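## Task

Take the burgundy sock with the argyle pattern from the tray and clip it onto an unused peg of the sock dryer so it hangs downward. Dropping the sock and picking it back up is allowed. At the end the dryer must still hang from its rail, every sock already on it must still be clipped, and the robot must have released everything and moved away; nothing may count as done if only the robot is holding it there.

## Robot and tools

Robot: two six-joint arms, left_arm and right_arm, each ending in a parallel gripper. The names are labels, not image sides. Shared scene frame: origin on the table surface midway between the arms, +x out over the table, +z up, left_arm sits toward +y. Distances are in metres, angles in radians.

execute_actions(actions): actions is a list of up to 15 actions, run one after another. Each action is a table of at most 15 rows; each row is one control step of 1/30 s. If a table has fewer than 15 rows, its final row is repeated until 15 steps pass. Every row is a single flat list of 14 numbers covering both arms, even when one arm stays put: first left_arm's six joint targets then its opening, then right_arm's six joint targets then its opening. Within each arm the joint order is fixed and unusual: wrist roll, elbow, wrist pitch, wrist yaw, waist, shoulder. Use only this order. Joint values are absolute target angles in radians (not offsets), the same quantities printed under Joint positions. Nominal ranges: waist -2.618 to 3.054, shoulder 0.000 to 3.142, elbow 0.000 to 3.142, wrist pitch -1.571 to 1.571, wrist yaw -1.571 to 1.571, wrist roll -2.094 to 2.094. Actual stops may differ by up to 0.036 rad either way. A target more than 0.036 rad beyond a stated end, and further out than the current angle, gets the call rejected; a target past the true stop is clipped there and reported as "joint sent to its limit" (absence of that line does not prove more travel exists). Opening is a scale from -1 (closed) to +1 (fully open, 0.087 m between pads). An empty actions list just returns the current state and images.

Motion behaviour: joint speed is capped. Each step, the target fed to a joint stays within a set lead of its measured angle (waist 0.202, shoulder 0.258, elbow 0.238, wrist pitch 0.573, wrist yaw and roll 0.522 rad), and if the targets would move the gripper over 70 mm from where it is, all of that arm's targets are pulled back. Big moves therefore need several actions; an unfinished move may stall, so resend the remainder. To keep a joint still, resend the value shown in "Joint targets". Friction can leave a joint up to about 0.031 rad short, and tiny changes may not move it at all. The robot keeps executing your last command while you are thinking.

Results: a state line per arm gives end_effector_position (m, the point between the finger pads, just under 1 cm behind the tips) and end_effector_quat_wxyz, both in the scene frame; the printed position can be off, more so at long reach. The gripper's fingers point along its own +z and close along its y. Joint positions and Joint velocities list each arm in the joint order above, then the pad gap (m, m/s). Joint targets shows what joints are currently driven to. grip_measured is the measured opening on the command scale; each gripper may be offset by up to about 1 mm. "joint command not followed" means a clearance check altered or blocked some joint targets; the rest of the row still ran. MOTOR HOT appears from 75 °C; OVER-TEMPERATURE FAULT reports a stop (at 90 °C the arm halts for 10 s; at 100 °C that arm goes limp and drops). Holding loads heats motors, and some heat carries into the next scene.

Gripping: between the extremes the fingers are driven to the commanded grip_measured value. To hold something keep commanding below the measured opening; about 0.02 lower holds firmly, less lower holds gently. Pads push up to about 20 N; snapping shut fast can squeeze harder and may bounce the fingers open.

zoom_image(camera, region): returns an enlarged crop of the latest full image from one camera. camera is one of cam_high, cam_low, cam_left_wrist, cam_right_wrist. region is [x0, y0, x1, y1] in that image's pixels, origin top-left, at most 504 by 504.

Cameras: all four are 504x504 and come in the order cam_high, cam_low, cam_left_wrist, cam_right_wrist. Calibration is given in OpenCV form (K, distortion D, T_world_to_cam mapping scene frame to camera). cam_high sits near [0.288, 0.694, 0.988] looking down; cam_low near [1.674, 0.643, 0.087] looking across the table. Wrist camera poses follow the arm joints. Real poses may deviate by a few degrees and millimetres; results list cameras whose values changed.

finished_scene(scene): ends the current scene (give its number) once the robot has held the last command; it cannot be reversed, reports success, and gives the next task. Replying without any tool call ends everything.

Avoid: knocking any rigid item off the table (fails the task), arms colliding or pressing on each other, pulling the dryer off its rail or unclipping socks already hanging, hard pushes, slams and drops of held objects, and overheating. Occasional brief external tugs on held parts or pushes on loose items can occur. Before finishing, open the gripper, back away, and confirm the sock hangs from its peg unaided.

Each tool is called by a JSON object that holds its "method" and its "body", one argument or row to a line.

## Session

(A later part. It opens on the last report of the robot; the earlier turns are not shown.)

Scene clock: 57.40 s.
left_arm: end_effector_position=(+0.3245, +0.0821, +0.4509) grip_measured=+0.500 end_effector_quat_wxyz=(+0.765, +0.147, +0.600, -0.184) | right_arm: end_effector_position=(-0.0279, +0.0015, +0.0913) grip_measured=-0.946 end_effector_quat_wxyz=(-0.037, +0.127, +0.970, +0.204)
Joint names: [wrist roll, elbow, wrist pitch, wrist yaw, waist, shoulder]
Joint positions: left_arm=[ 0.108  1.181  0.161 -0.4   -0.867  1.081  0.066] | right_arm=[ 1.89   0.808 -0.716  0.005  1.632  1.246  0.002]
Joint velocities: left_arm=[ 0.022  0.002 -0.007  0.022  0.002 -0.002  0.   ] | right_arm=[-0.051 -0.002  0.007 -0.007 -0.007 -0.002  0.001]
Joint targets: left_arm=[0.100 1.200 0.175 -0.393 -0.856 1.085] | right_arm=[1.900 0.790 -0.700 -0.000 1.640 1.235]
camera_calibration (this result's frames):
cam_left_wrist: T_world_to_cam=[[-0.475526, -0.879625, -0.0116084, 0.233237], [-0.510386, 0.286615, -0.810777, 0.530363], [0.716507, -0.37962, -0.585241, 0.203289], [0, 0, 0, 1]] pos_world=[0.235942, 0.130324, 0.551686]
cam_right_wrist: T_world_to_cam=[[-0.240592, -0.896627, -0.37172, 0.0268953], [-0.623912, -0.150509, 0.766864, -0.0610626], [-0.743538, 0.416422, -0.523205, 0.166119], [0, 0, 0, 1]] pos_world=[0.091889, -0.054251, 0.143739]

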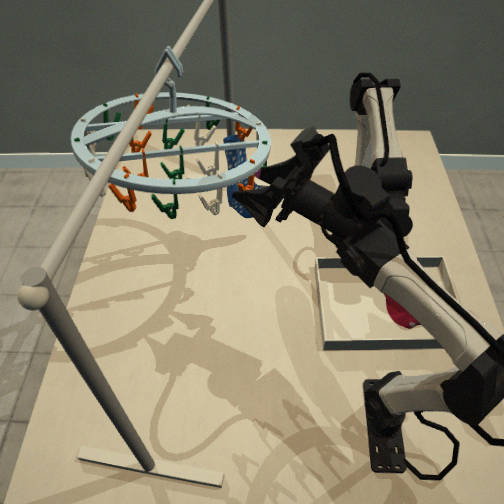

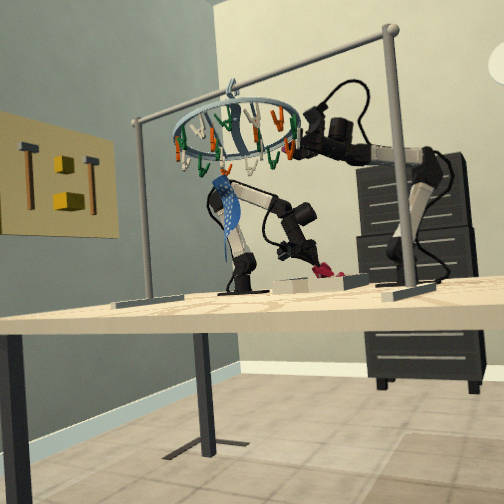

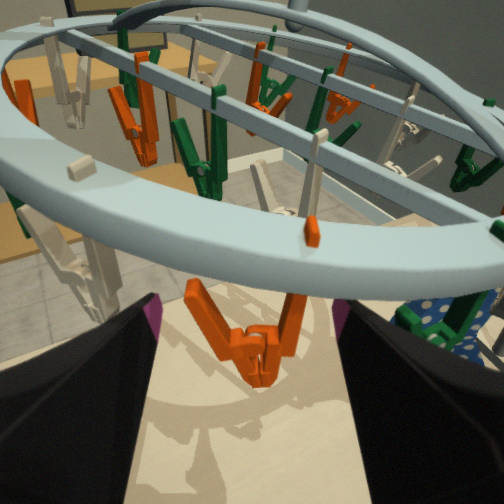

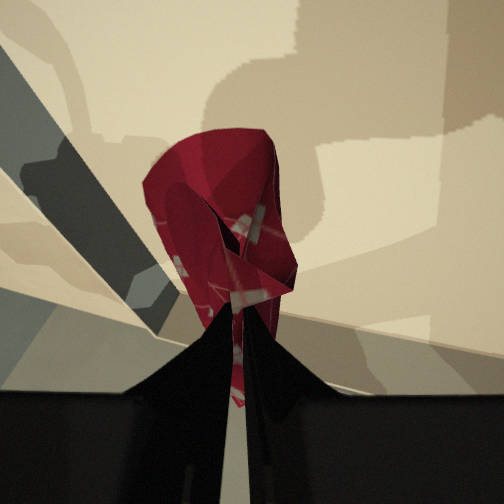

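{"method": "execute_actions", "body": {
  "actions": [
    [[0.1,1.2,0.175,-0.393,-0.856,1.085,0.5, 1.9,1.03,-0.88,0,1.63,1.3,-0.965]],
    [[0.1,1.2,0.175,-0.393,-0.856,1.085,0.5, 1.9,1.26,-1.05,0,1.63,1.36,-0.965]],
    [[0.1,1.2,0.175,-0.393,-0.856,1.085,0.5, 1.9,1.5,-1.23,0,1.63,1.42,-0.965]],
    [[0.1,1.2,0.175,-0.393,-0.856,1.085,0.5, 1.5,1.73,-1.4,0,1.63,1.48,-0.965]],
    [[0.1,1.2,0.175,-0.393,-0.856,1.085,0.5, 0.8,1.73,-1.4,0,1.63,1.48,-0.965]],
    [[0.1,1.2,0.175,-0.393,-0.856,1.085,0.5, 0.1,1.73,-1.4,0,1.63,1.48,-0.965]],
    [[0.1,1.2,0.175,-0.393,-0.856,1.085,0.5, -0.6,1.73,-1.4,0,1.63,1.48,-0.965]],
    [[0.1,1.2,0.175,-0.393,-0.856,1.085,0.5, -1.3,1.75,-1.35,0,1.63,1.56,-0.965]],
    [[0.1,1.2,0.175,-0.393,-0.856,1.085,0.5, -2.0,1.78,-1.28,0,1.63,1.65,-0.965]],
    [[0.1,1.2,0.175,-0.393,-0.856,1.085,0.5, -2.0,1.8,-1.2,0,1.63,1.74,-0.965]]
  ]
}}

Scene clock: 67.13 s.
left_arm: end_effector_position=(+0.3245, +0.0821, +0.4509) grip_measured=+0.500 end_effector_quat_wxyz=(+0.765, +0.147, +0.600, -0.184) | right_arm: end_effector_position=(+0.0417, +0.1289, +0.2224) grip_measured=-0.947 end_effector_quat_wxyz=(-0.197, +0.952, +0.230, +0.036)
Joint names: [wrist roll, elbow, wrist pitch, wrist yaw, waist, shoulder]
Joint positions: left_arm=[ 0.108  1.181  0.161 -0.4   -0.867  1.081  0.066] | right_arm=[-1.987  1.786 -1.215  0.001  1.632  1.738  0.002]
Joint velocities: left_arm=[ 0.007  0.002  0.007 -0.022  0.012  0.002  0.001] | right_arm=[-0.022  0.017 -0.095 -0.051 -0.002  0.002  0.   ]
Joint targets: left_arm=[0.100 1.200 0.175 -0.393 -0.856 1.085] | right_arm=[-2.000 1.800 -1.200 0.000 1.630 1.740]
camera_calibration (this result's frames):
cam_left_wrist: T_world_to_cam=[[-0.475526, -0.879625, -0.0116084, 0.233237], [-0.510386, 0.286615, -0.810777, 0.530363], [0.716507, -0.37962, -0.585241, 0.203289], [0, 0, 0, 1]] pos_world=[0.235942, 0.130324, 0.551686]
cam_right_wrist: T_world_to_cam=[[-0.471337, 0.799737, 0.371836, -0.16783], [0.605955, -0.0126892, 0.795398, -0.174421], [0.640827, 0.600216, -0.478624, 0.142188], [0, 0, 0, 1]] pos_world=[-0.0645312, 0.0466625, 0.269194]

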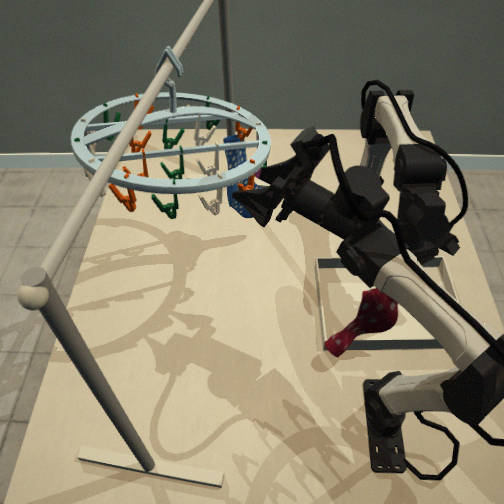

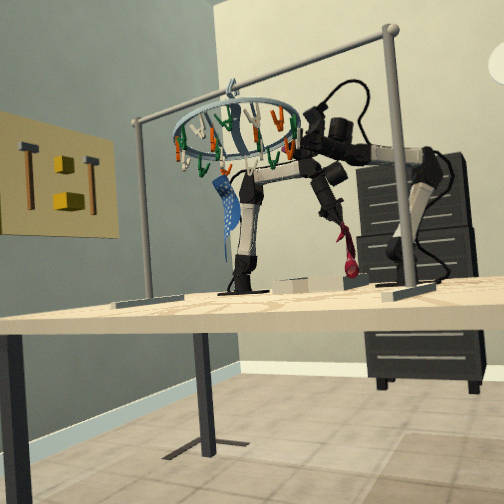

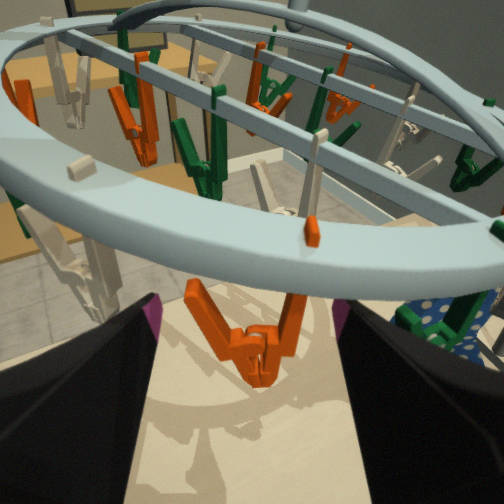

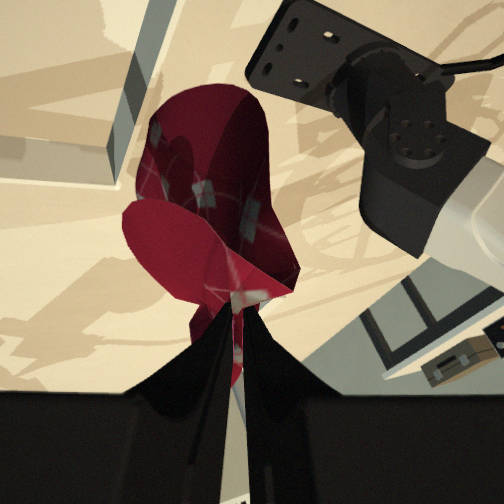

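{"method": "execute_actions", "body": {
  "actions": [
    [[0.1,1.2,0.175,-0.393,-0.856,1.085,0.5, -2.0,1.72,-1.215,0,1.7,1.655,-0.965]],
    [[0.1,1.2,0.175,-0.393,-0.856,1.085,0.5, -2.0,1.72,-1.215,0,1.7,1.655,-0.965]]
  ]
}}

{"method": "zoom_image", "body": {
  "camera": "cam_high",
  "region": [300, 240, 470, 370]
}}

{"method": "zoom_image", "body": {
  "camera": "cam_low",
  "region": [270, 190, 390, 300]
}}

Scene clock: 68.83 s.
left_arm: end_effector_position=(+0.3245, +0.0821, +0.4509) grip_measured=+0.500 end_effector_quat_wxyz=(+0.765, +0.147, +0.600, -0.184) | right_arm: end_effector_position=(+0.0139, +0.1137, +0.2410) grip_measured=-0.947 end_effector_quat_wxyz=(-0.221, +0.939, +0.263, +0.031)
Joint names: [wrist roll, elbow, wrist pitch, wrist yaw, waist, shoulder]
Joint positions: left_arm=[ 0.108  1.181  0.161 -0.4   -0.867  1.081  0.066] | right_arm=[-1.988  1.744 -1.211 -0.002  1.701  1.653  0.002]
Joint velocities: left_arm=[-0.037 -0.017  0.007 -0.022  0.002 -0.002 -0.001] | right_arm=[-0.037 -0.007 -0.081 -0.022 -0.002 -0.032  0.   ]
Joint targets: left_arm=[0.100 1.200 0.175 -0.393 -0.856 1.085] | right_arm=[-2.000 1.720 -1.215 -0.000 1.700 1.655]
camera_calibration (this result's frames):
cam_left_wrist: T_world_to_cam=[[-0.475526, -0.879625, -0.0116084, 0.233237], [-0.510386, 0.286615, -0.810777, 0.530363], [0.716507, -0.37962, -0.585241, 0.203289], [0, 0, 0, 1]] pos_world=[0.235942, 0.130324, 0.551686]
cam_right_wrist: T_world_to_cam=[[-0.523867, 0.745929, 0.411282, -0.178336], [0.612211, -0.0059952, 0.790671, -0.172325], [0.592251, 0.665998, -0.453526, 0.165139], [0, 0, 0, 1]] pos_world=[-0.0857285, 0.0220107, 0.284494]

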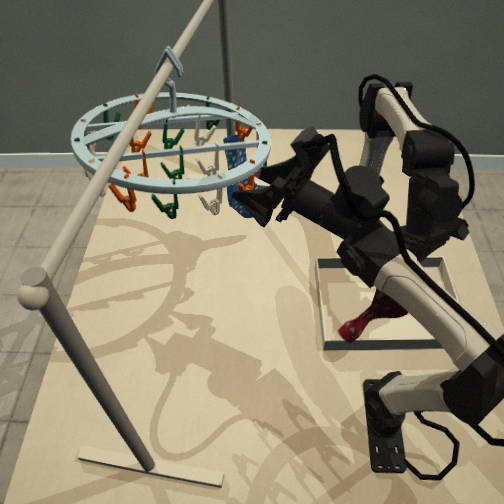

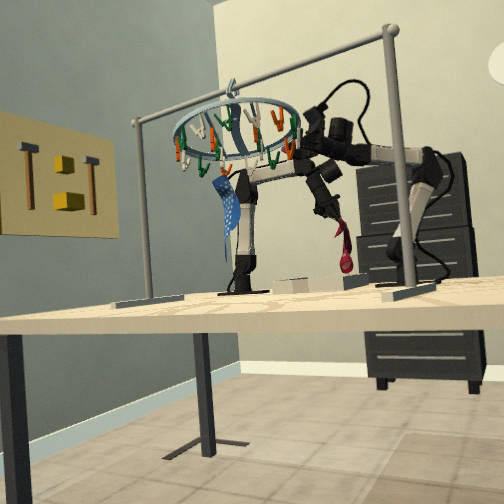

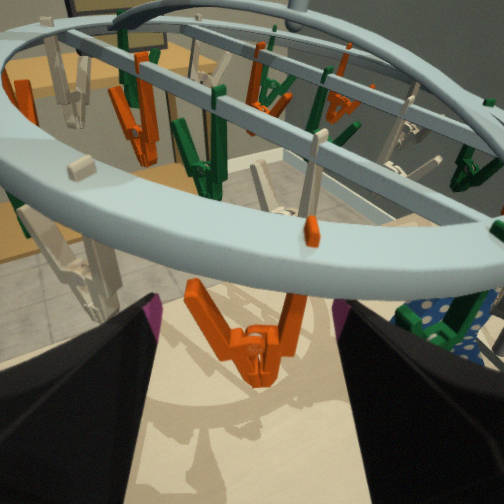

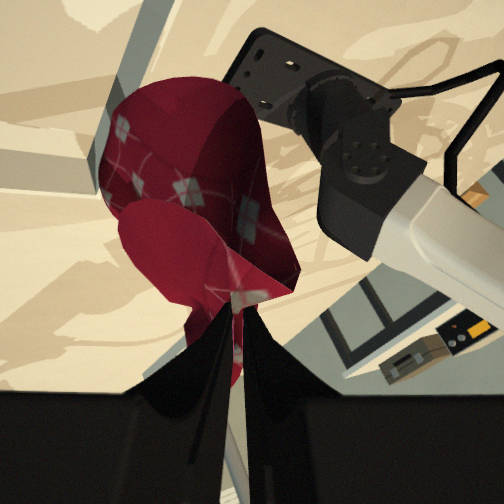

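Region (300, 240, 470, 370) of cam_high's 504x504 image, scaled by 2.965, with more detail than that image has; it fills the top 385 rows of this view, and the rest is white.

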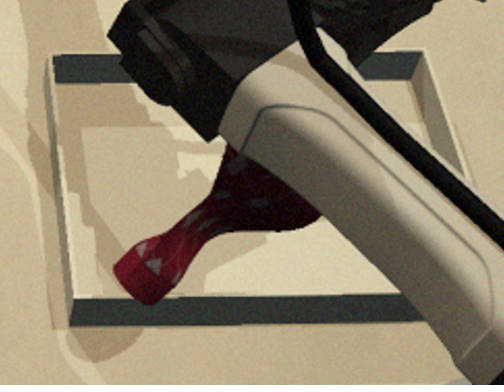

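Region (270, 190, 390, 300) of cam_low's 504x504 image, scaled by 4.200, with more detail than that image has; it fills the top 462 rows of this view, and the rest is white.

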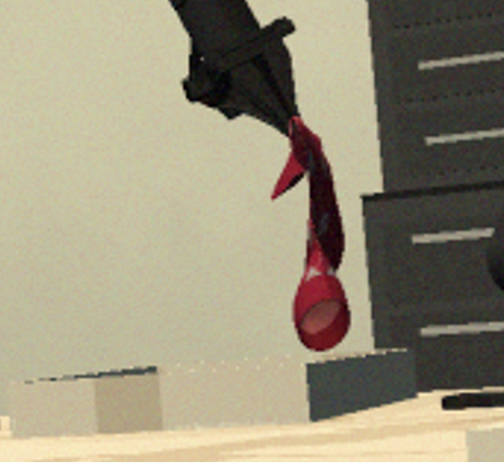

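{"method": "execute_actions", "body": {
  "actions": [
    [[0.1,1.2,0.175,-0.393,-0.856,1.085,0.5, -2.0,1.61,-1.19,0,1.73,1.56,-0.965]],
    [[0.1,1.2,0.175,-0.393,-0.856,1.085,0.5, -2.0,1.48,-1.15,0,1.75,1.485,-0.965]],
    [[0.1,1.2,0.175,-0.393,-0.856,1.085,0.5, -2.0,1.29,-1.03,0,1.785,1.415,-0.965]],
    [[0.1,1.2,0.175,-0.393,-0.856,1.085,0.5, -2.0,1.1,-0.905,0,1.82,1.34,-0.965]],
    [[0.1,1.2,0.175,-0.393,-0.856,1.085,0.5, -2.0,0.96,-0.82,0,1.86,1.29,-0.965]],
    [[0.1,1.2,0.175,-0.393,-0.856,1.085,0.5, -2.0,0.825,-0.735,0,1.9,1.24,-0.965]]
  ]
}}

{"method": "zoom_image", "body": {
  "camera": "cam_high",
  "region": [300, 240, 470, 370]
}}

Scene clock: 77.23 s.
left_arm: end_effector_position=(+0.3245, +0.0821, +0.4509) grip_measured=+0.500 end_effector_quat_wxyz=(+0.765, +0.147, +0.600, -0.184) | right_arm: end_effector_position=(-0.0305, +0.0062, +0.1004) grip_measured=-0.947 end_effector_quat_wxyz=(-0.205, +0.913, +0.354, +0.010)
Joint names: [wrist roll, elbow, wrist pitch, wrist yaw, waist, shoulder]
Joint positions: left_arm=[ 0.108  1.181  0.161 -0.4   -0.867  1.081  0.066] | right_arm=[-1.99   0.844 -0.751  0.001  1.893  1.251  0.002]
Joint velocities: left_arm=[-0.022 -0.002 -0.066 -0.051 -0.007 -0.017 -0.001] | right_arm=[-0.081  0.012  0.022 -0.022 -0.017 -0.002 -0.   ]
Joint targets: left_arm=[0.100 1.200 0.175 -0.393 -0.856 1.085] | right_arm=[-2.000 0.825 -0.735 -0.000 1.900 1.240]
camera_calibration (this result's frames):
cam_left_wrist: T_world_to_cam=[[-0.475526, -0.879625, -0.0116084, 0.233237], [-0.510386, 0.286615, -0.810777, 0.530363], [0.716507, -0.37962, -0.585241, 0.203289], [0, 0, 0, 1]] pos_world=[0.235942, 0.130324, 0.551686]
cam_right_wrist: T_world_to_cam=[[-0.662965, 0.645166, 0.379787, -0.064053], [0.590324, 0.138506, 0.795194, -0.0365727], [0.460429, 0.751383, -0.472682, 0.196653], [0, 0, 0, 1]] pos_world=[-0.11142, -0.101371, 0.146363]

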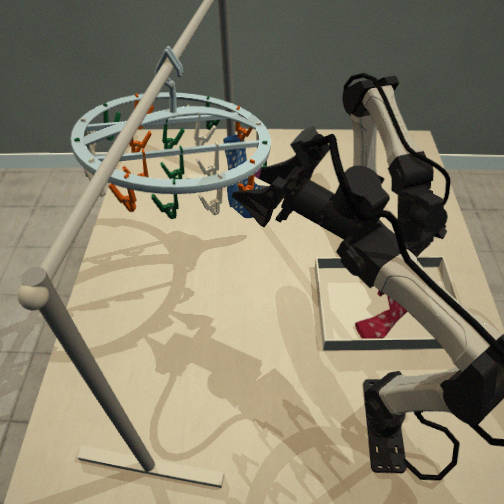

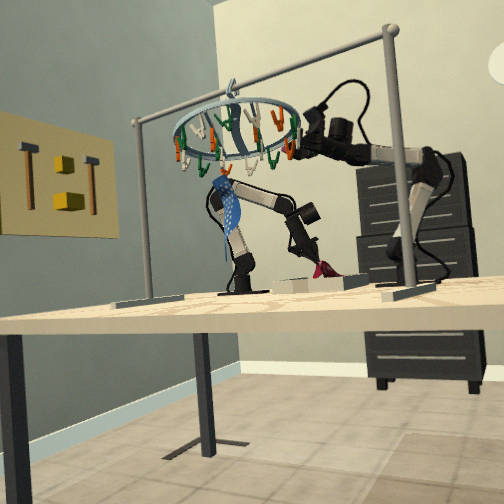

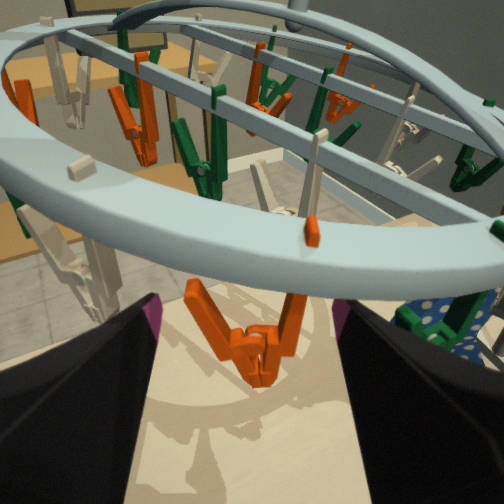

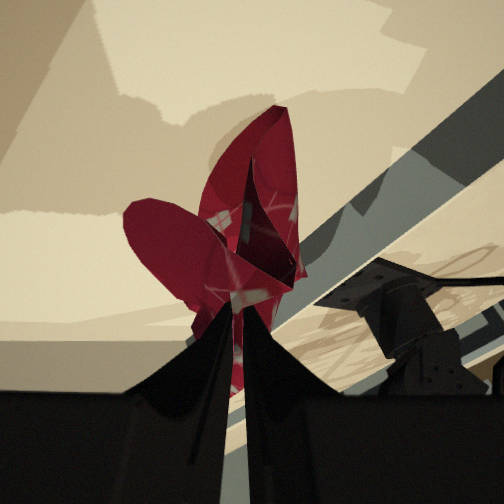

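Region (300, 240, 470, 370) of cam_high's 504x504 image, scaled by 2.965, with more detail than that image has; it fills the top 385 rows of this view, and the rest is white.

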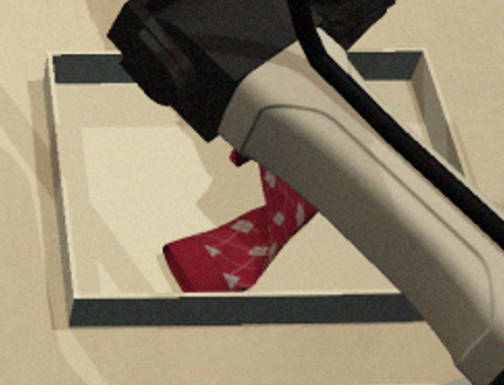

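{"method": "execute_actions", "body": {
  "actions": [
    [[0.1,1.2,0.175,-0.393,-0.856,1.085,0.5, -2.0,0.71,-0.64,0,1.94,1.225,-0.965]],
    [[0.1,1.2,0.175,-0.393,-0.856,1.085,0.5, -2.0,0.62,-0.56,0,1.97,1.21,-0.965]],
    [[0.1,1.2,0.175,-0.393,-0.856,1.085,0.5, -2.0,0.62,-0.56,0,1.97,1.21,-0.7]],
    [[0.1,1.2,0.175,-0.393,-0.856,1.085,0.5, -2.0,0.62,-0.56,0,1.97,1.21,-0.3]],
    [[0.1,1.2,0.175,-0.393,-0.856,1.085,0.5, -1.8,0.85,-0.78,0,1.9,1.25,-0.3]],
    [[0.1,1.2,0.175,-0.393,-0.856,1.085,0.5, -1.2,1.05,-0.95,0,1.8,1.33,-0.3]],
    [[0.1,1.2,0.175,-0.393,-0.856,1.085,0.5, -0.6,1.2,-1.05,0,1.7,1.42,-0.3]],
    [[0.1,1.2,0.175,-0.393,-0.856,1.085,0.5, 0.0,1.3,-1.1,0,1.6,1.5,-0.3]],
    [[0.1,1.2,0.175,-0.393,-0.856,1.085,0.5, 0.0,1.3,-1.1,0,1.6,1.5,-0.3]]
  ]
}}

Scene clock: 83.23 s.
left_arm: end_effector_position=(+0.3245, +0.0821, +0.4509) grip_measured=+0.500 end_effector_quat_wxyz=(+0.765, +0.147, +0.600, -0.184) | right_arm: end_effector_position=(+0.0212, -0.0115, +0.1344) grip_measured=-0.300 end_effector_quat_wxyz=(-0.100, +0.713, -0.686, -0.102)
Joint names: [wrist roll, elbow, wrist pitch, wrist yaw, waist, shoulder]
Joint positions: left_arm=[ 0.108  1.181  0.161 -0.4   -0.867  1.081  0.066] | right_arm=[-0.012  1.282 -1.079 -0.     1.6    1.487  0.031]
Joint velocities: left_arm=[ 0.022  0.022 -0.081  0.007 -0.007 -0.002 -0.001] | right_arm=[-0.037  0.002  0.022  0.007  0.002 -0.007 -0.   ]
Joint targets: left_arm=[0.100 1.200 0.175 -0.393 -0.856 1.085] | right_arm=[0.000 1.300 -1.100 -0.000 1.600 1.500]
camera_calibration (this result's frames):
cam_left_wrist: T_world_to_cam=[[-0.475526, -0.879625, -0.0116084, 0.233237], [-0.510386, 0.286615, -0.810777, 0.530363], [0.716507, -0.37962, -0.585241, 0.203289], [0, 0, 0, 1]] pos_world=[0.235942, 0.130324, 0.551686]
cam_right_wrist: T_world_to_cam=[[0.998202, 0.0534688, 0.0271031, -0.0258723], [0.0308564, -0.845927, 0.532406, -0.0557938], [0.0513943, -0.530612, -0.846055, 0.246285], [0, 0, 0, 1]] pos_world=[0.0148897, 0.0848679, 0.238777]

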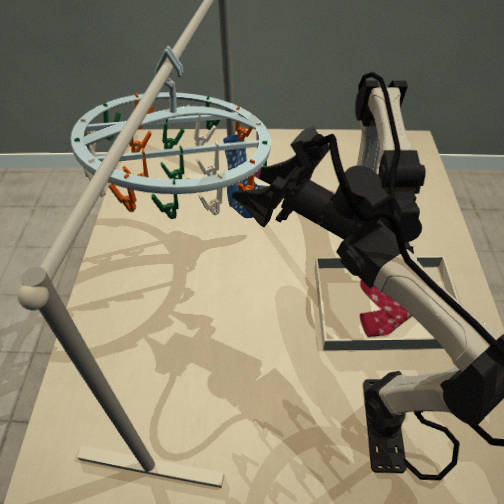

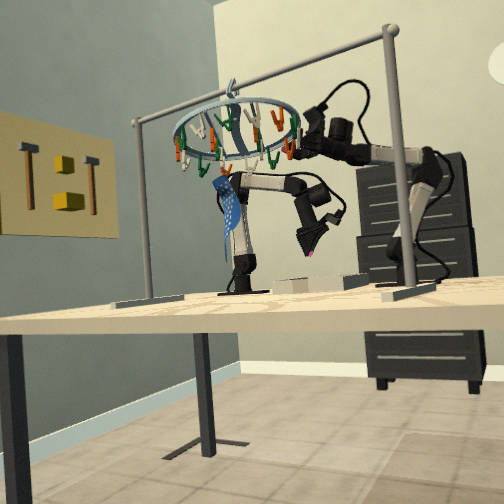

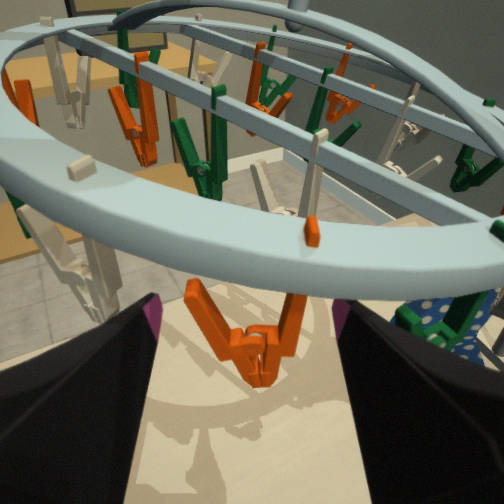

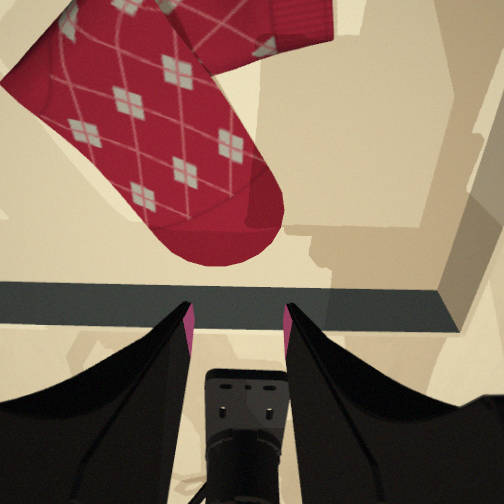

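{"method": "execute_actions", "body": {
  "actions": [
    [[0.1,1.2,0.175,-0.393,-0.856,1.085,0.5, 0.55,1.33,-1.03,0,1.53,1.65,-0.3]],
    [[0.1,1.2,0.175,-0.393,-0.856,1.085,0.5, 1.14,1.365,-0.95,0,1.468,1.81,-0.3]],
    [[0.1,1.2,0.175,-0.393,-0.856,1.085,0.5, 1.14,1.365,-0.95,0,1.468,1.81,-0.3]]
  ]
}}

Scene clock: 89.90 s.
left_arm: end_effector_position=(+0.3245, +0.0821, +0.4509) grip_measured=+0.500 end_effector_quat_wxyz=(+0.765, +0.147, +0.600, -0.184) | right_arm: end_effector_position=(+0.0272, +0.0599, +0.0661) grip_measured=-0.300 end_effector_quat_wxyz=(+0.020, -0.168, +0.983, +0.073)
Joint names: [wrist roll, elbow, wrist pitch, wrist yaw, waist, shoulder]
Joint positions: left_arm=[ 0.108  1.181  0.161 -0.4   -0.867  1.081  0.066] | right_arm=[ 1.128  1.356 -0.962 -0.001  1.468  1.814  0.031]
Joint velocities: left_arm=[-0.081  0.002 -0.037  0.022 -0.012 -0.012  0.   ] | right_arm=[-0.022 -0.007 -0.022  0.007 -0.007 -0.017 -0.002]
Joint targets: left_arm=[0.100 1.200 0.175 -0.393 -0.856 1.085] | right_arm=[1.140 1.365 -0.950 0.000 1.468 1.810]
camera_calibration (this result's frames):
cam_left_wrist: T_world_to_cam=[[-0.475526, -0.879625, -0.0116084, 0.233237], [-0.510386, 0.286615, -0.810777, 0.530363], [0.716507, -0.37962, -0.585241, 0.203289], [0, 0, 0, 1]] pos_world=[0.235942, 0.130324, 0.551686]
cam_right_wrist: T_world_to_cam=[[0.352474, -0.928532, -0.116577, 0.0519912], [-0.634787, -0.328759, 0.699259, 0.0168683], [-0.68761, -0.172469, -0.705299, 0.21544], [0, 0, 0, 1]] pos_world=[0.140521, 0.0909778, 0.146215]

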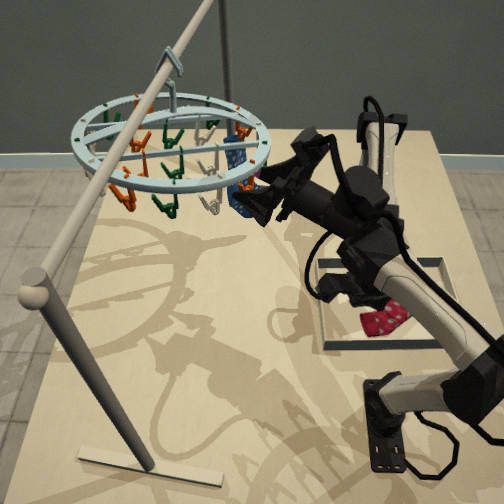

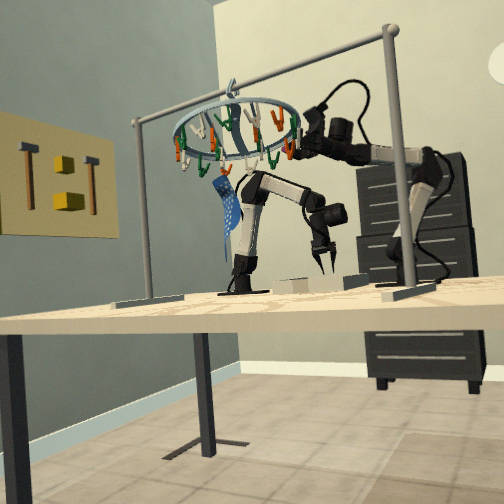

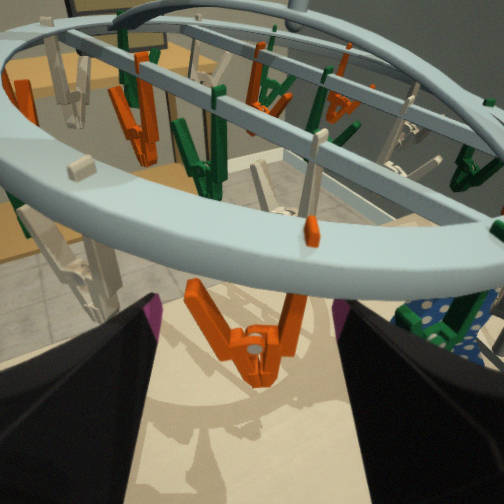

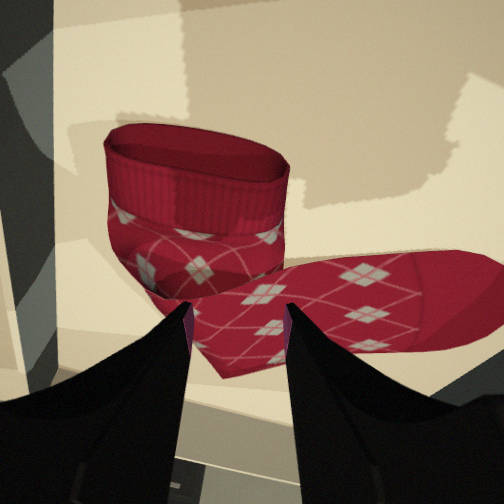

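{"method": "execute_actions", "body": {
  "actions": [
    [[0.1,1.2,0.175,-0.393,-0.856,1.085,0.5, 1.14,1.285,-0.855,0,1.468,1.84,-0.3]],
    [[0.1,1.2,0.175,-0.393,-0.856,1.085,0.5, 1.14,1.215,-0.765,0,1.468,1.865,-0.3]],
    [[0.1,1.2,0.175,-0.393,-0.856,1.085,0.5, 1.14,1.215,-0.765,0,1.468,1.865,-0.3]]
  ]
}}

Scene clock: 92.87 s.
left_arm: end_effector_position=(+0.3245, +0.0821, +0.4509) grip_measured=+0.500 end_effector_quat_wxyz=(+0.765, +0.147, +0.600, -0.184) | right_arm: end_effector_position=(+0.0276, +0.0639, +0.0243) grip_measured=-0.300 end_effector_quat_wxyz=(+0.023, -0.167, +0.982, +0.083)
Joint names: [wrist roll, elbow, wrist pitch, wrist yaw, waist, shoulder]
Joint positions: left_arm=[ 0.108  1.181  0.161 -0.4   -0.867  1.081  0.066] | right_arm=[ 1.129  1.235 -0.778 -0.001  1.468  1.856  0.031]
Joint velocities: left_arm=[-0.037  0.007 -0.007 -0.007 -0.022  0.017 -0.   ] | right_arm=[-0.022  0.002 -0.051 -0.007 -0.002 -0.027  0.001]
Joint targets: left_arm=[0.100 1.200 0.175 -0.393 -0.856 1.085] | right_arm=[1.140 1.215 -0.765 0.000 1.468 1.865]
camera_calibration (this result's frames):
cam_left_wrist: T_world_to_cam=[[-0.475526, -0.879625, -0.0116084, 0.233237], [-0.510386, 0.286615, -0.810777, 0.530363], [0.716507, -0.37962, -0.585241, 0.203289], [0, 0, 0, 1]] pos_world=[0.235942, 0.130324, 0.551686]
cam_right_wrist: T_world_to_cam=[[0.351684, -0.926249, -0.135576, 0.0510565], [-0.63659, -0.34282, 0.690816, 0.0487865], [-0.686346, -0.156643, -0.710206, 0.186044], [0, 0, 0, 1]] pos_world=[0.140792, 0.0931585, 0.105349]

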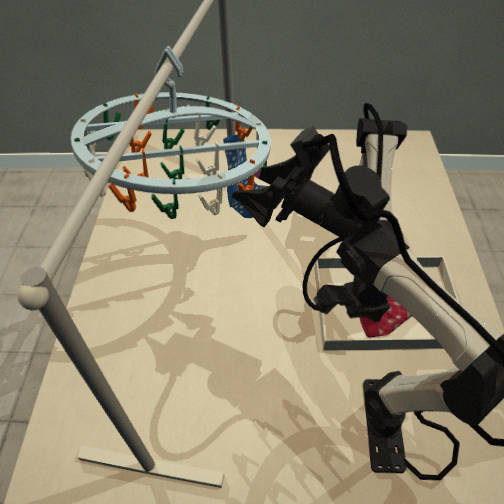

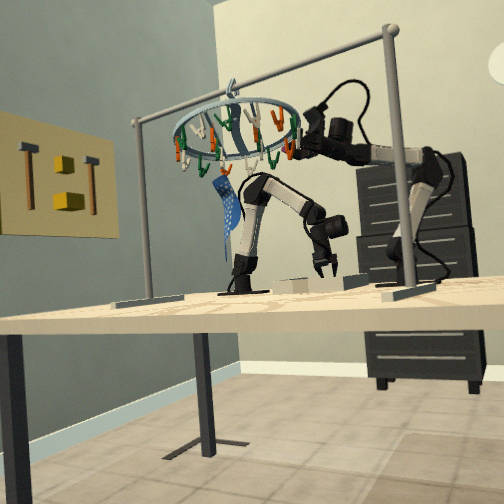

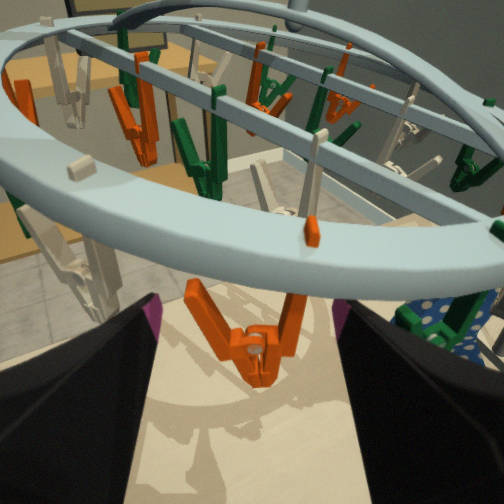

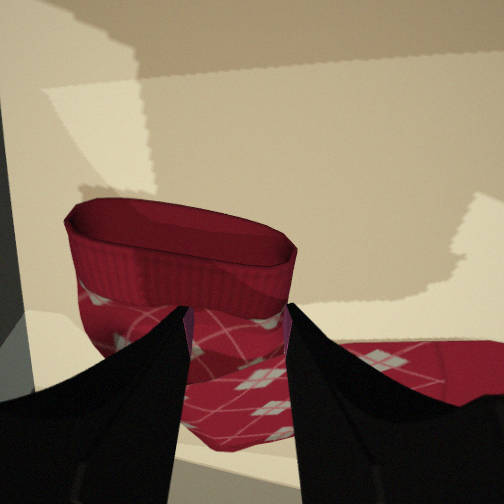

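{"method": "execute_actions", "body": {
  "actions": [
    [[0.1,1.2,0.175,-0.393,-0.856,1.085,0.5, 1.14,1.2,-0.765,0,1.468,1.87,-0.3]],
    [[0.1,1.2,0.175,-0.393,-0.856,1.085,0.5, 1.14,1.2,-0.765,0,1.468,1.87,-0.5]],
    [[0.1,1.2,0.175,-0.393,-0.856,1.085,0.5, 1.14,1.2,-0.765,0,1.468,1.87,-0.7]],
    [[0.1,1.2,0.175,-0.393,-0.856,1.085,0.5, 1.14,1.2,-0.765,0,1.468,1.87,-0.85]],
    [[0.1,1.2,0.175,-0.393,-0.856,1.085,0.5, 1.14,1.2,-0.765,0,1.468,1.87,-0.95]]
  ]
}}

Scene clock: 96.50 s.
left_arm: end_effector_position=(+0.3245, +0.0821, +0.4509) grip_measured=+0.500 end_effector_quat_wxyz=(+0.765, +0.147, +0.600, -0.184) | right_arm: end_effector_position=(+0.0276, +0.0639, +0.0243) grip_measured=-0.949 end_effector_quat_wxyz=(+0.023, -0.167, +0.982, +0.083)
Joint names: [wrist roll, elbow, wrist pitch, wrist yaw, waist, shoulder]
Joint positions: left_arm=[ 0.108  1.181  0.161 -0.4   -0.867  1.081  0.066] | right_arm=[ 1.129  1.235 -0.778 -0.001  1.468  1.856  0.002]
Joint velocities: left_arm=[-0.007  0.007  0.051 -0.007 -0.002  0.002 -0.   ] | right_arm=[ 0.022 -0.002  0.037 -0.007 -0.002 -0.002  0.   ]
Joint targets: left_arm=[0.100 1.200 0.175 -0.393 -0.856 1.085] | right_arm=[1.140 1.200 -0.765 0.000 1.468 1.870]
camera_calibration (this result's frames):
cam_left_wrist: T_world_to_cam=[[-0.475526, -0.879625, -0.0116084, 0.233237], [-0.510386, 0.286615, -0.810777, 0.530363], [0.716507, -0.37962, -0.585241, 0.203289], [0, 0, 0, 1]] pos_world=[0.235942, 0.130324, 0.551686]
cam_right_wrist: T_world_to_cam=[[0.351684, -0.926249, -0.135576, 0.0510565], [-0.63659, -0.34282, 0.690816, 0.0487865], [-0.686346, -0.156643, -0.710206, 0.186044], [0, 0, 0, 1]] pos_world=[0.140792, 0.0931585, 0.105349]

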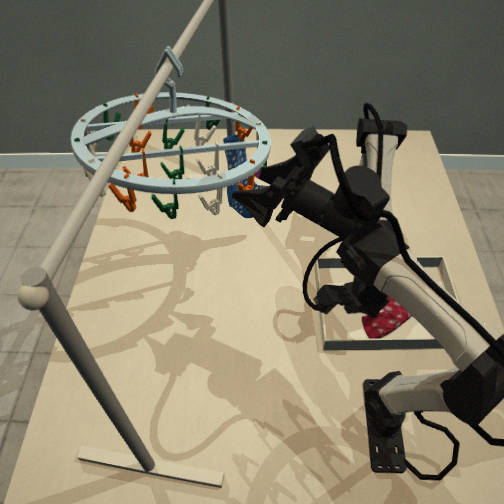

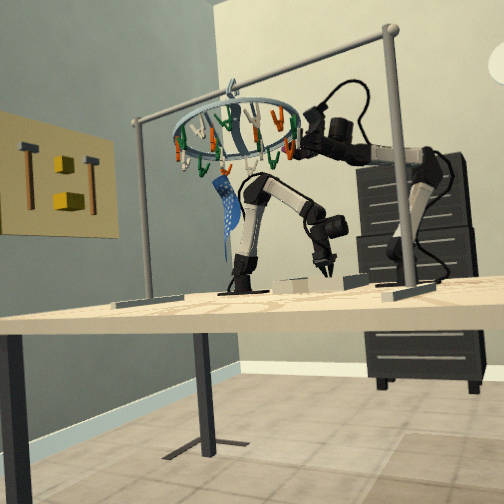

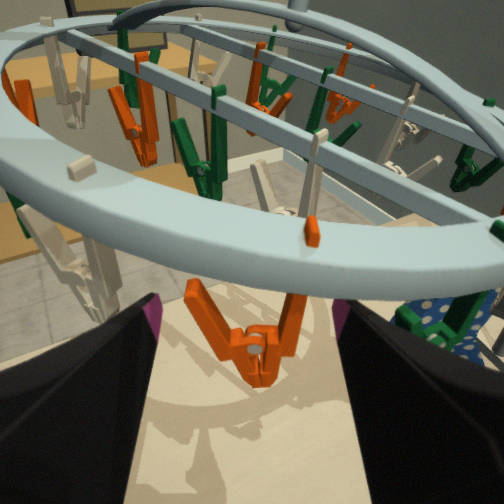

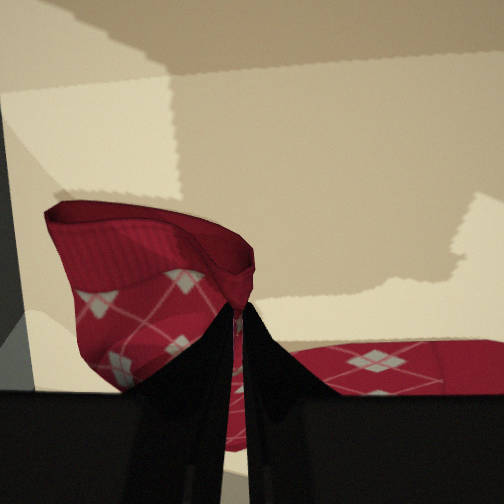

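{"method": "execute_actions", "body": {
  "actions": [
    [[0.1,1.2,0.175,-0.393,-0.856,1.085,0.5, 1.14,1.2,-0.765,0,1.468,1.87,-0.97]],
    [[0.1,1.2,0.175,-0.393,-0.856,1.085,0.5, 1.14,1.3,-0.86,0,1.468,1.83,-0.97]],
    [[0.1,1.2,0.175,-0.393,-0.856,1.085,0.5, 1.14,1.37,-0.95,0,1.468,1.8,-0.97]],
    [[0.1,1.2,0.175,-0.393,-0.856,1.085,0.5, 1.14,1.45,-1.03,0,1.468,1.76,-0.97]]
  ]
}}

Scene clock: 102.40 s.
left_arm: end_effector_position=(+0.3245, +0.0821, +0.4509) grip_measured=+0.500 end_effector_quat_wxyz=(+0.765, +0.147, +0.600, -0.184) | right_arm: end_effector_position=(+0.0287, +0.0739, +0.1074) grip_measured=-0.968 end_effector_quat_wxyz=(+0.033, -0.166, +0.978, +0.119)
Joint names: [wrist roll, elbow, wrist pitch, wrist yaw, waist, shoulder]
Joint positions: left_arm=[ 0.108  1.181  0.161 -0.4   -0.867  1.081  0.066] | right_arm=[ 1.129  1.439 -1.007 -0.001  1.468  1.756  0.001]
Joint velocities: left_arm=[-0.037  0.012  0.022 -0.022  0.007  0.022  0.001] | right_arm=[ 0.066 -0.007  0.037 -0.022 -0.007 -0.002  0.   ]
Joint targets: left_arm=[0.100 1.200 0.175 -0.393 -0.856 1.085] | right_arm=[1.140 1.450 -1.030 -0.000 1.468 1.760]
camera_calibration (this result's frames):
cam_left_wrist: T_world_to_cam=[[-0.475526, -0.879625, -0.0116084, 0.233237], [-0.510386, 0.286615, -0.810777, 0.530363], [0.716507, -0.37962, -0.585241, 0.203289], [0, 0, 0, 1]] pos_world=[0.235942, 0.130324, 0.551686]
cam_right_wrist: T_world_to_cam=[[0.352636, -0.913924, -0.200973, 0.0773177], [-0.64192, -0.392528, 0.65868, 0.00281095], [-0.680872, -0.103265, -0.725086, 0.244796], [0, 0, 0, 1]] pos_world=[0.141214, 0.0970449, 0.191185]

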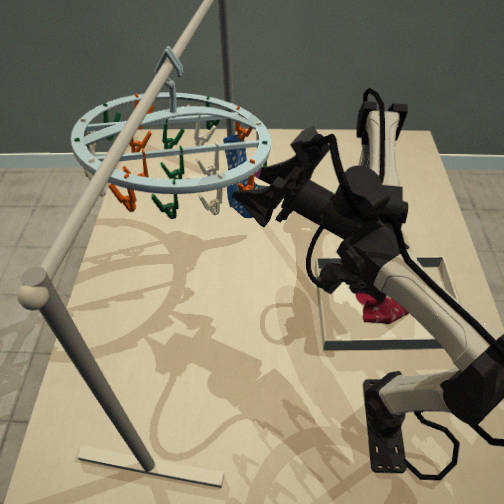

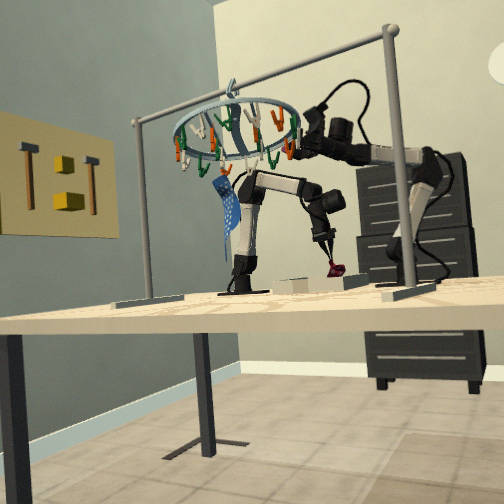

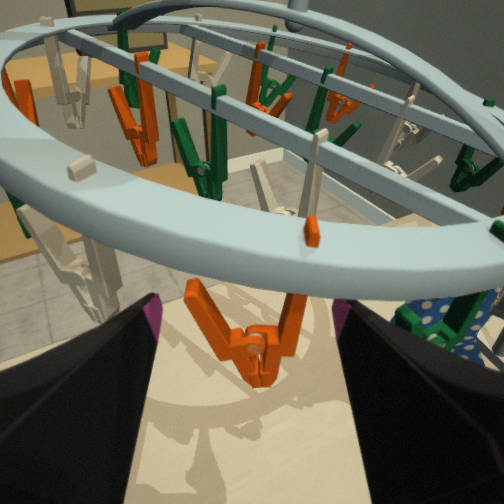

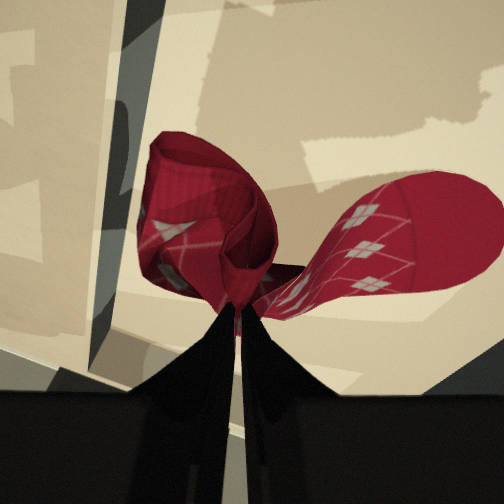

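{"method": "execute_actions", "body": {
  "actions": [
    [[0.1,1.2,0.175,-0.393,-0.856,1.085,0.5, 0.9,1.38,-1.0,0,1.45,1.58,-0.99]],
    [[0.1,1.2,0.175,-0.393,-0.856,1.085,0.5, 0.6,1.27,-0.95,0,1.4,1.4,-0.99]],
    [[0.1,1.2,0.175,-0.393,-0.856,1.085,0.5, 0.3,1.15,-0.85,0,1.3,1.21,-0.99]],
    [[0.1,1.2,0.175,-0.393,-0.856,1.085,0.5, 0.0,1.03,-0.6,0,1.2,1.03,-0.99]],
    [[0.1,1.2,0.175,-0.393,-0.856,1.085,0.5, 0.0,0.9,-0.2,0,1.1,1.04,-0.99]]
  ]
}}

Scene clock: 110.80 s.
left_arm: end_effector_position=(+0.3245, +0.0821, +0.4509) grip_measured=+0.500 end_effector_quat_wxyz=(+0.765, +0.147, +0.600, -0.184) | right_arm: end_effector_position=(+0.1889, +0.0271, +0.2487) grip_measured=-0.986 end_effector_quat_wxyz=(+0.490, -0.424, +0.698, +0.305)
Joint names: [wrist roll, elbow, wrist pitch, wrist yaw, waist, shoulder]
Joint positions: left_arm=[ 0.108  1.181  0.161 -0.4   -0.867  1.081  0.066] | right_arm=[ 0.012  0.918 -0.222 -0.     1.105  1.036  0.001]
Joint velocities: left_arm=[-0.066 -0.022  0.007 -0.037 -0.002 -0.002 -0.   ] | right_arm=[ 0.007 -0.007  0.081 -0.022  0.012  0.017 -0.001]
Joint targets: left_arm=[0.100 1.200 0.175 -0.393 -0.856 1.085] | right_arm=[0.000 0.900 -0.200 -0.000 1.100 1.040]
camera_calibration (this result's frames):
cam_left_wrist: T_world_to_cam=[[-0.475526, -0.879625, -0.0116084, 0.233237], [-0.510386, 0.286615, -0.810777, 0.530363], [0.716507, -0.37962, -0.585241, 0.203289], [0, 0, 0, 1]] pos_world=[0.235942, 0.130324, 0.551686]
cam_right_wrist: T_world_to_cam=[[0.885927, -0.463579, 0.01512, -0.160198], [-0.425156, -0.824665, -0.373054, 0.221567], [0.185409, 0.32407, -0.927686, 0.326751], [0, 0, 0, 1]] pos_world=[0.175542, 0.00256378, 0.388201]

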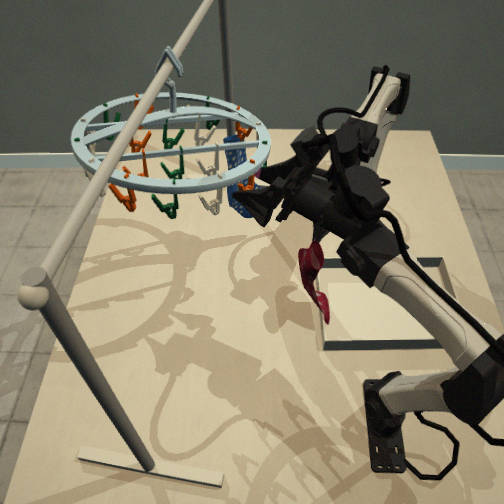

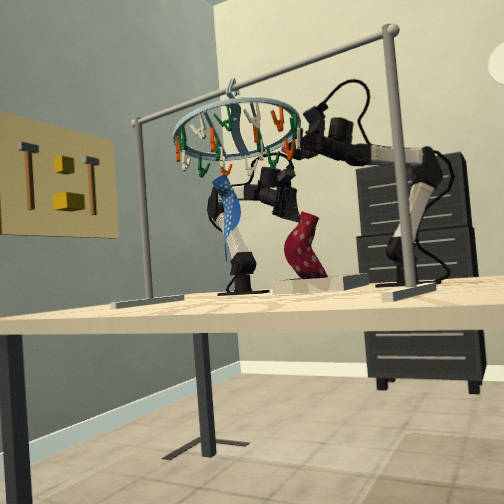

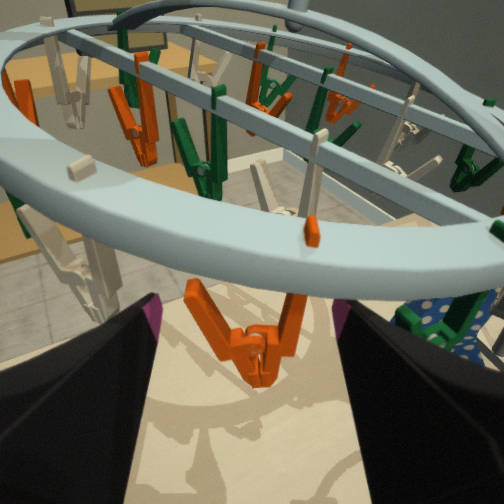

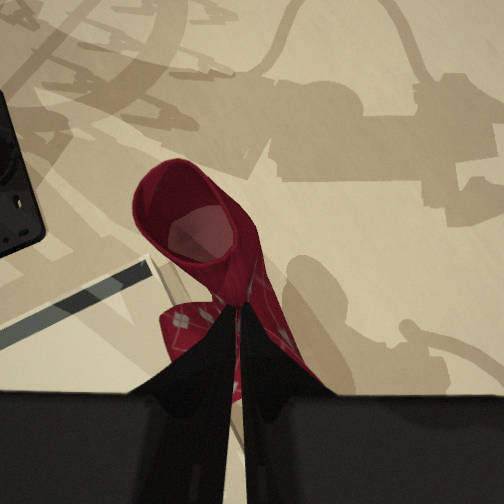

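{"method": "execute_actions", "body": {
  "actions": [
    [[0.1,1.2,0.175,-0.393,-0.856,1.085,0.4, 0.0,0.77,0.2,0,1.0,1.055,-0.99]],
    [[0.1,1.2,0.175,-0.393,-0.856,1.085,0.2, 0.0,0.64,0.6,0,0.95,1.07,-0.99]],
    [[0.1,1.2,0.175,-0.393,-0.856,1.085,0.05, 0.0,0.51,0.95,0,0.92,1.08,-0.99]],
    [[0.1,1.2,0.175,-0.393,-0.856,1.085,-0.05, 0.0,0.39,1.26,0,0.9,1.093,-0.99]],
    [[0.1,1.2,0.175,-0.393,-0.856,1.085,-0.15, 0.0,0.39,1.26,0,0.9,1.093,-0.99]]
  ]
}}

Scene clock: 114.57 s.
left_arm: end_effector_position=(+0.3244, +0.0820, +0.4510) grip_measured=-0.148 end_effector_quat_wxyz=(+0.765, +0.147, +0.600, -0.184) | right_arm: end_effector_position=(+0.2480, -0.0100, +0.3410) grip_measured=-0.986 end_effector_quat_wxyz=(+0.787, -0.209, +0.431, +0.389)
Joint names: [wrist roll, elbow, wrist pitch, wrist yaw, waist, shoulder]
Joint positions: left_arm=[ 0.108  1.181  0.161 -0.398 -0.867  1.081  0.037] | right_arm=[ 0.009  0.409  1.246 -0.002  0.908  1.083  0.001]
Joint velocities: left_arm=[ 0.037  0.012 -0.095 -0.007 -0.007 -0.007 -0.   ] | right_arm=[-0.007  0.002 -0.037 -0.037  0.002 -0.007 -0.001]
Joint targets: left_arm=[0.100 1.200 0.175 -0.393 -0.856 1.085] | right_arm=[-0.000 0.390 1.260 0.000 0.900 1.093]
camera_calibration (this result's frames):
cam_left_wrist: T_world_to_cam=[[-0.476496, -0.879097, -0.0118811, 0.233432], [-0.509883, 0.28733, -0.81084, 0.530191], [0.71622, -0.380304, -0.585147, 0.203406], [0, 0, 0, 1]] pos_world=[0.235881, 0.130225, 0.551696]
cam_right_wrist: T_world_to_cam=[[0.774869, -0.632121, 0.00111577, -0.200507], [-0.170978, -0.211287, -0.962354, 0.394585], [0.60856, 0.745507, -0.271798, 0.0890159], [0, 0, 0, 1]] pos_world=[0.16866, -0.109736, 0.404148]

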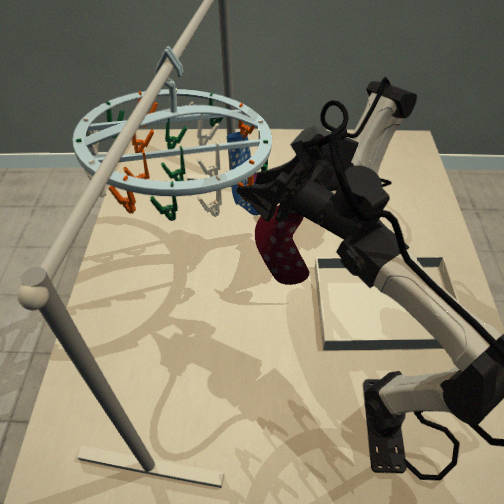

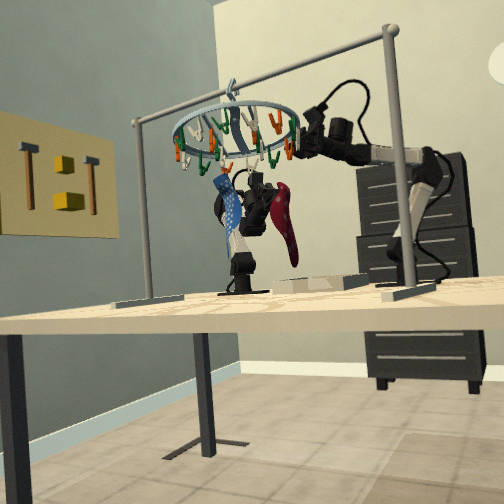

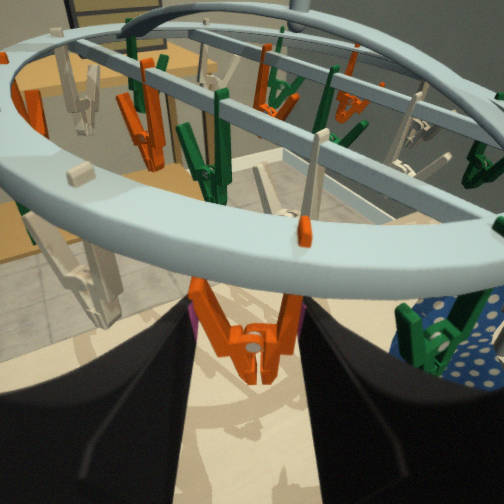

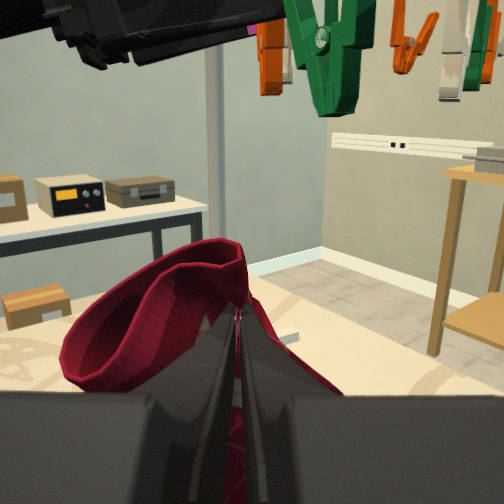

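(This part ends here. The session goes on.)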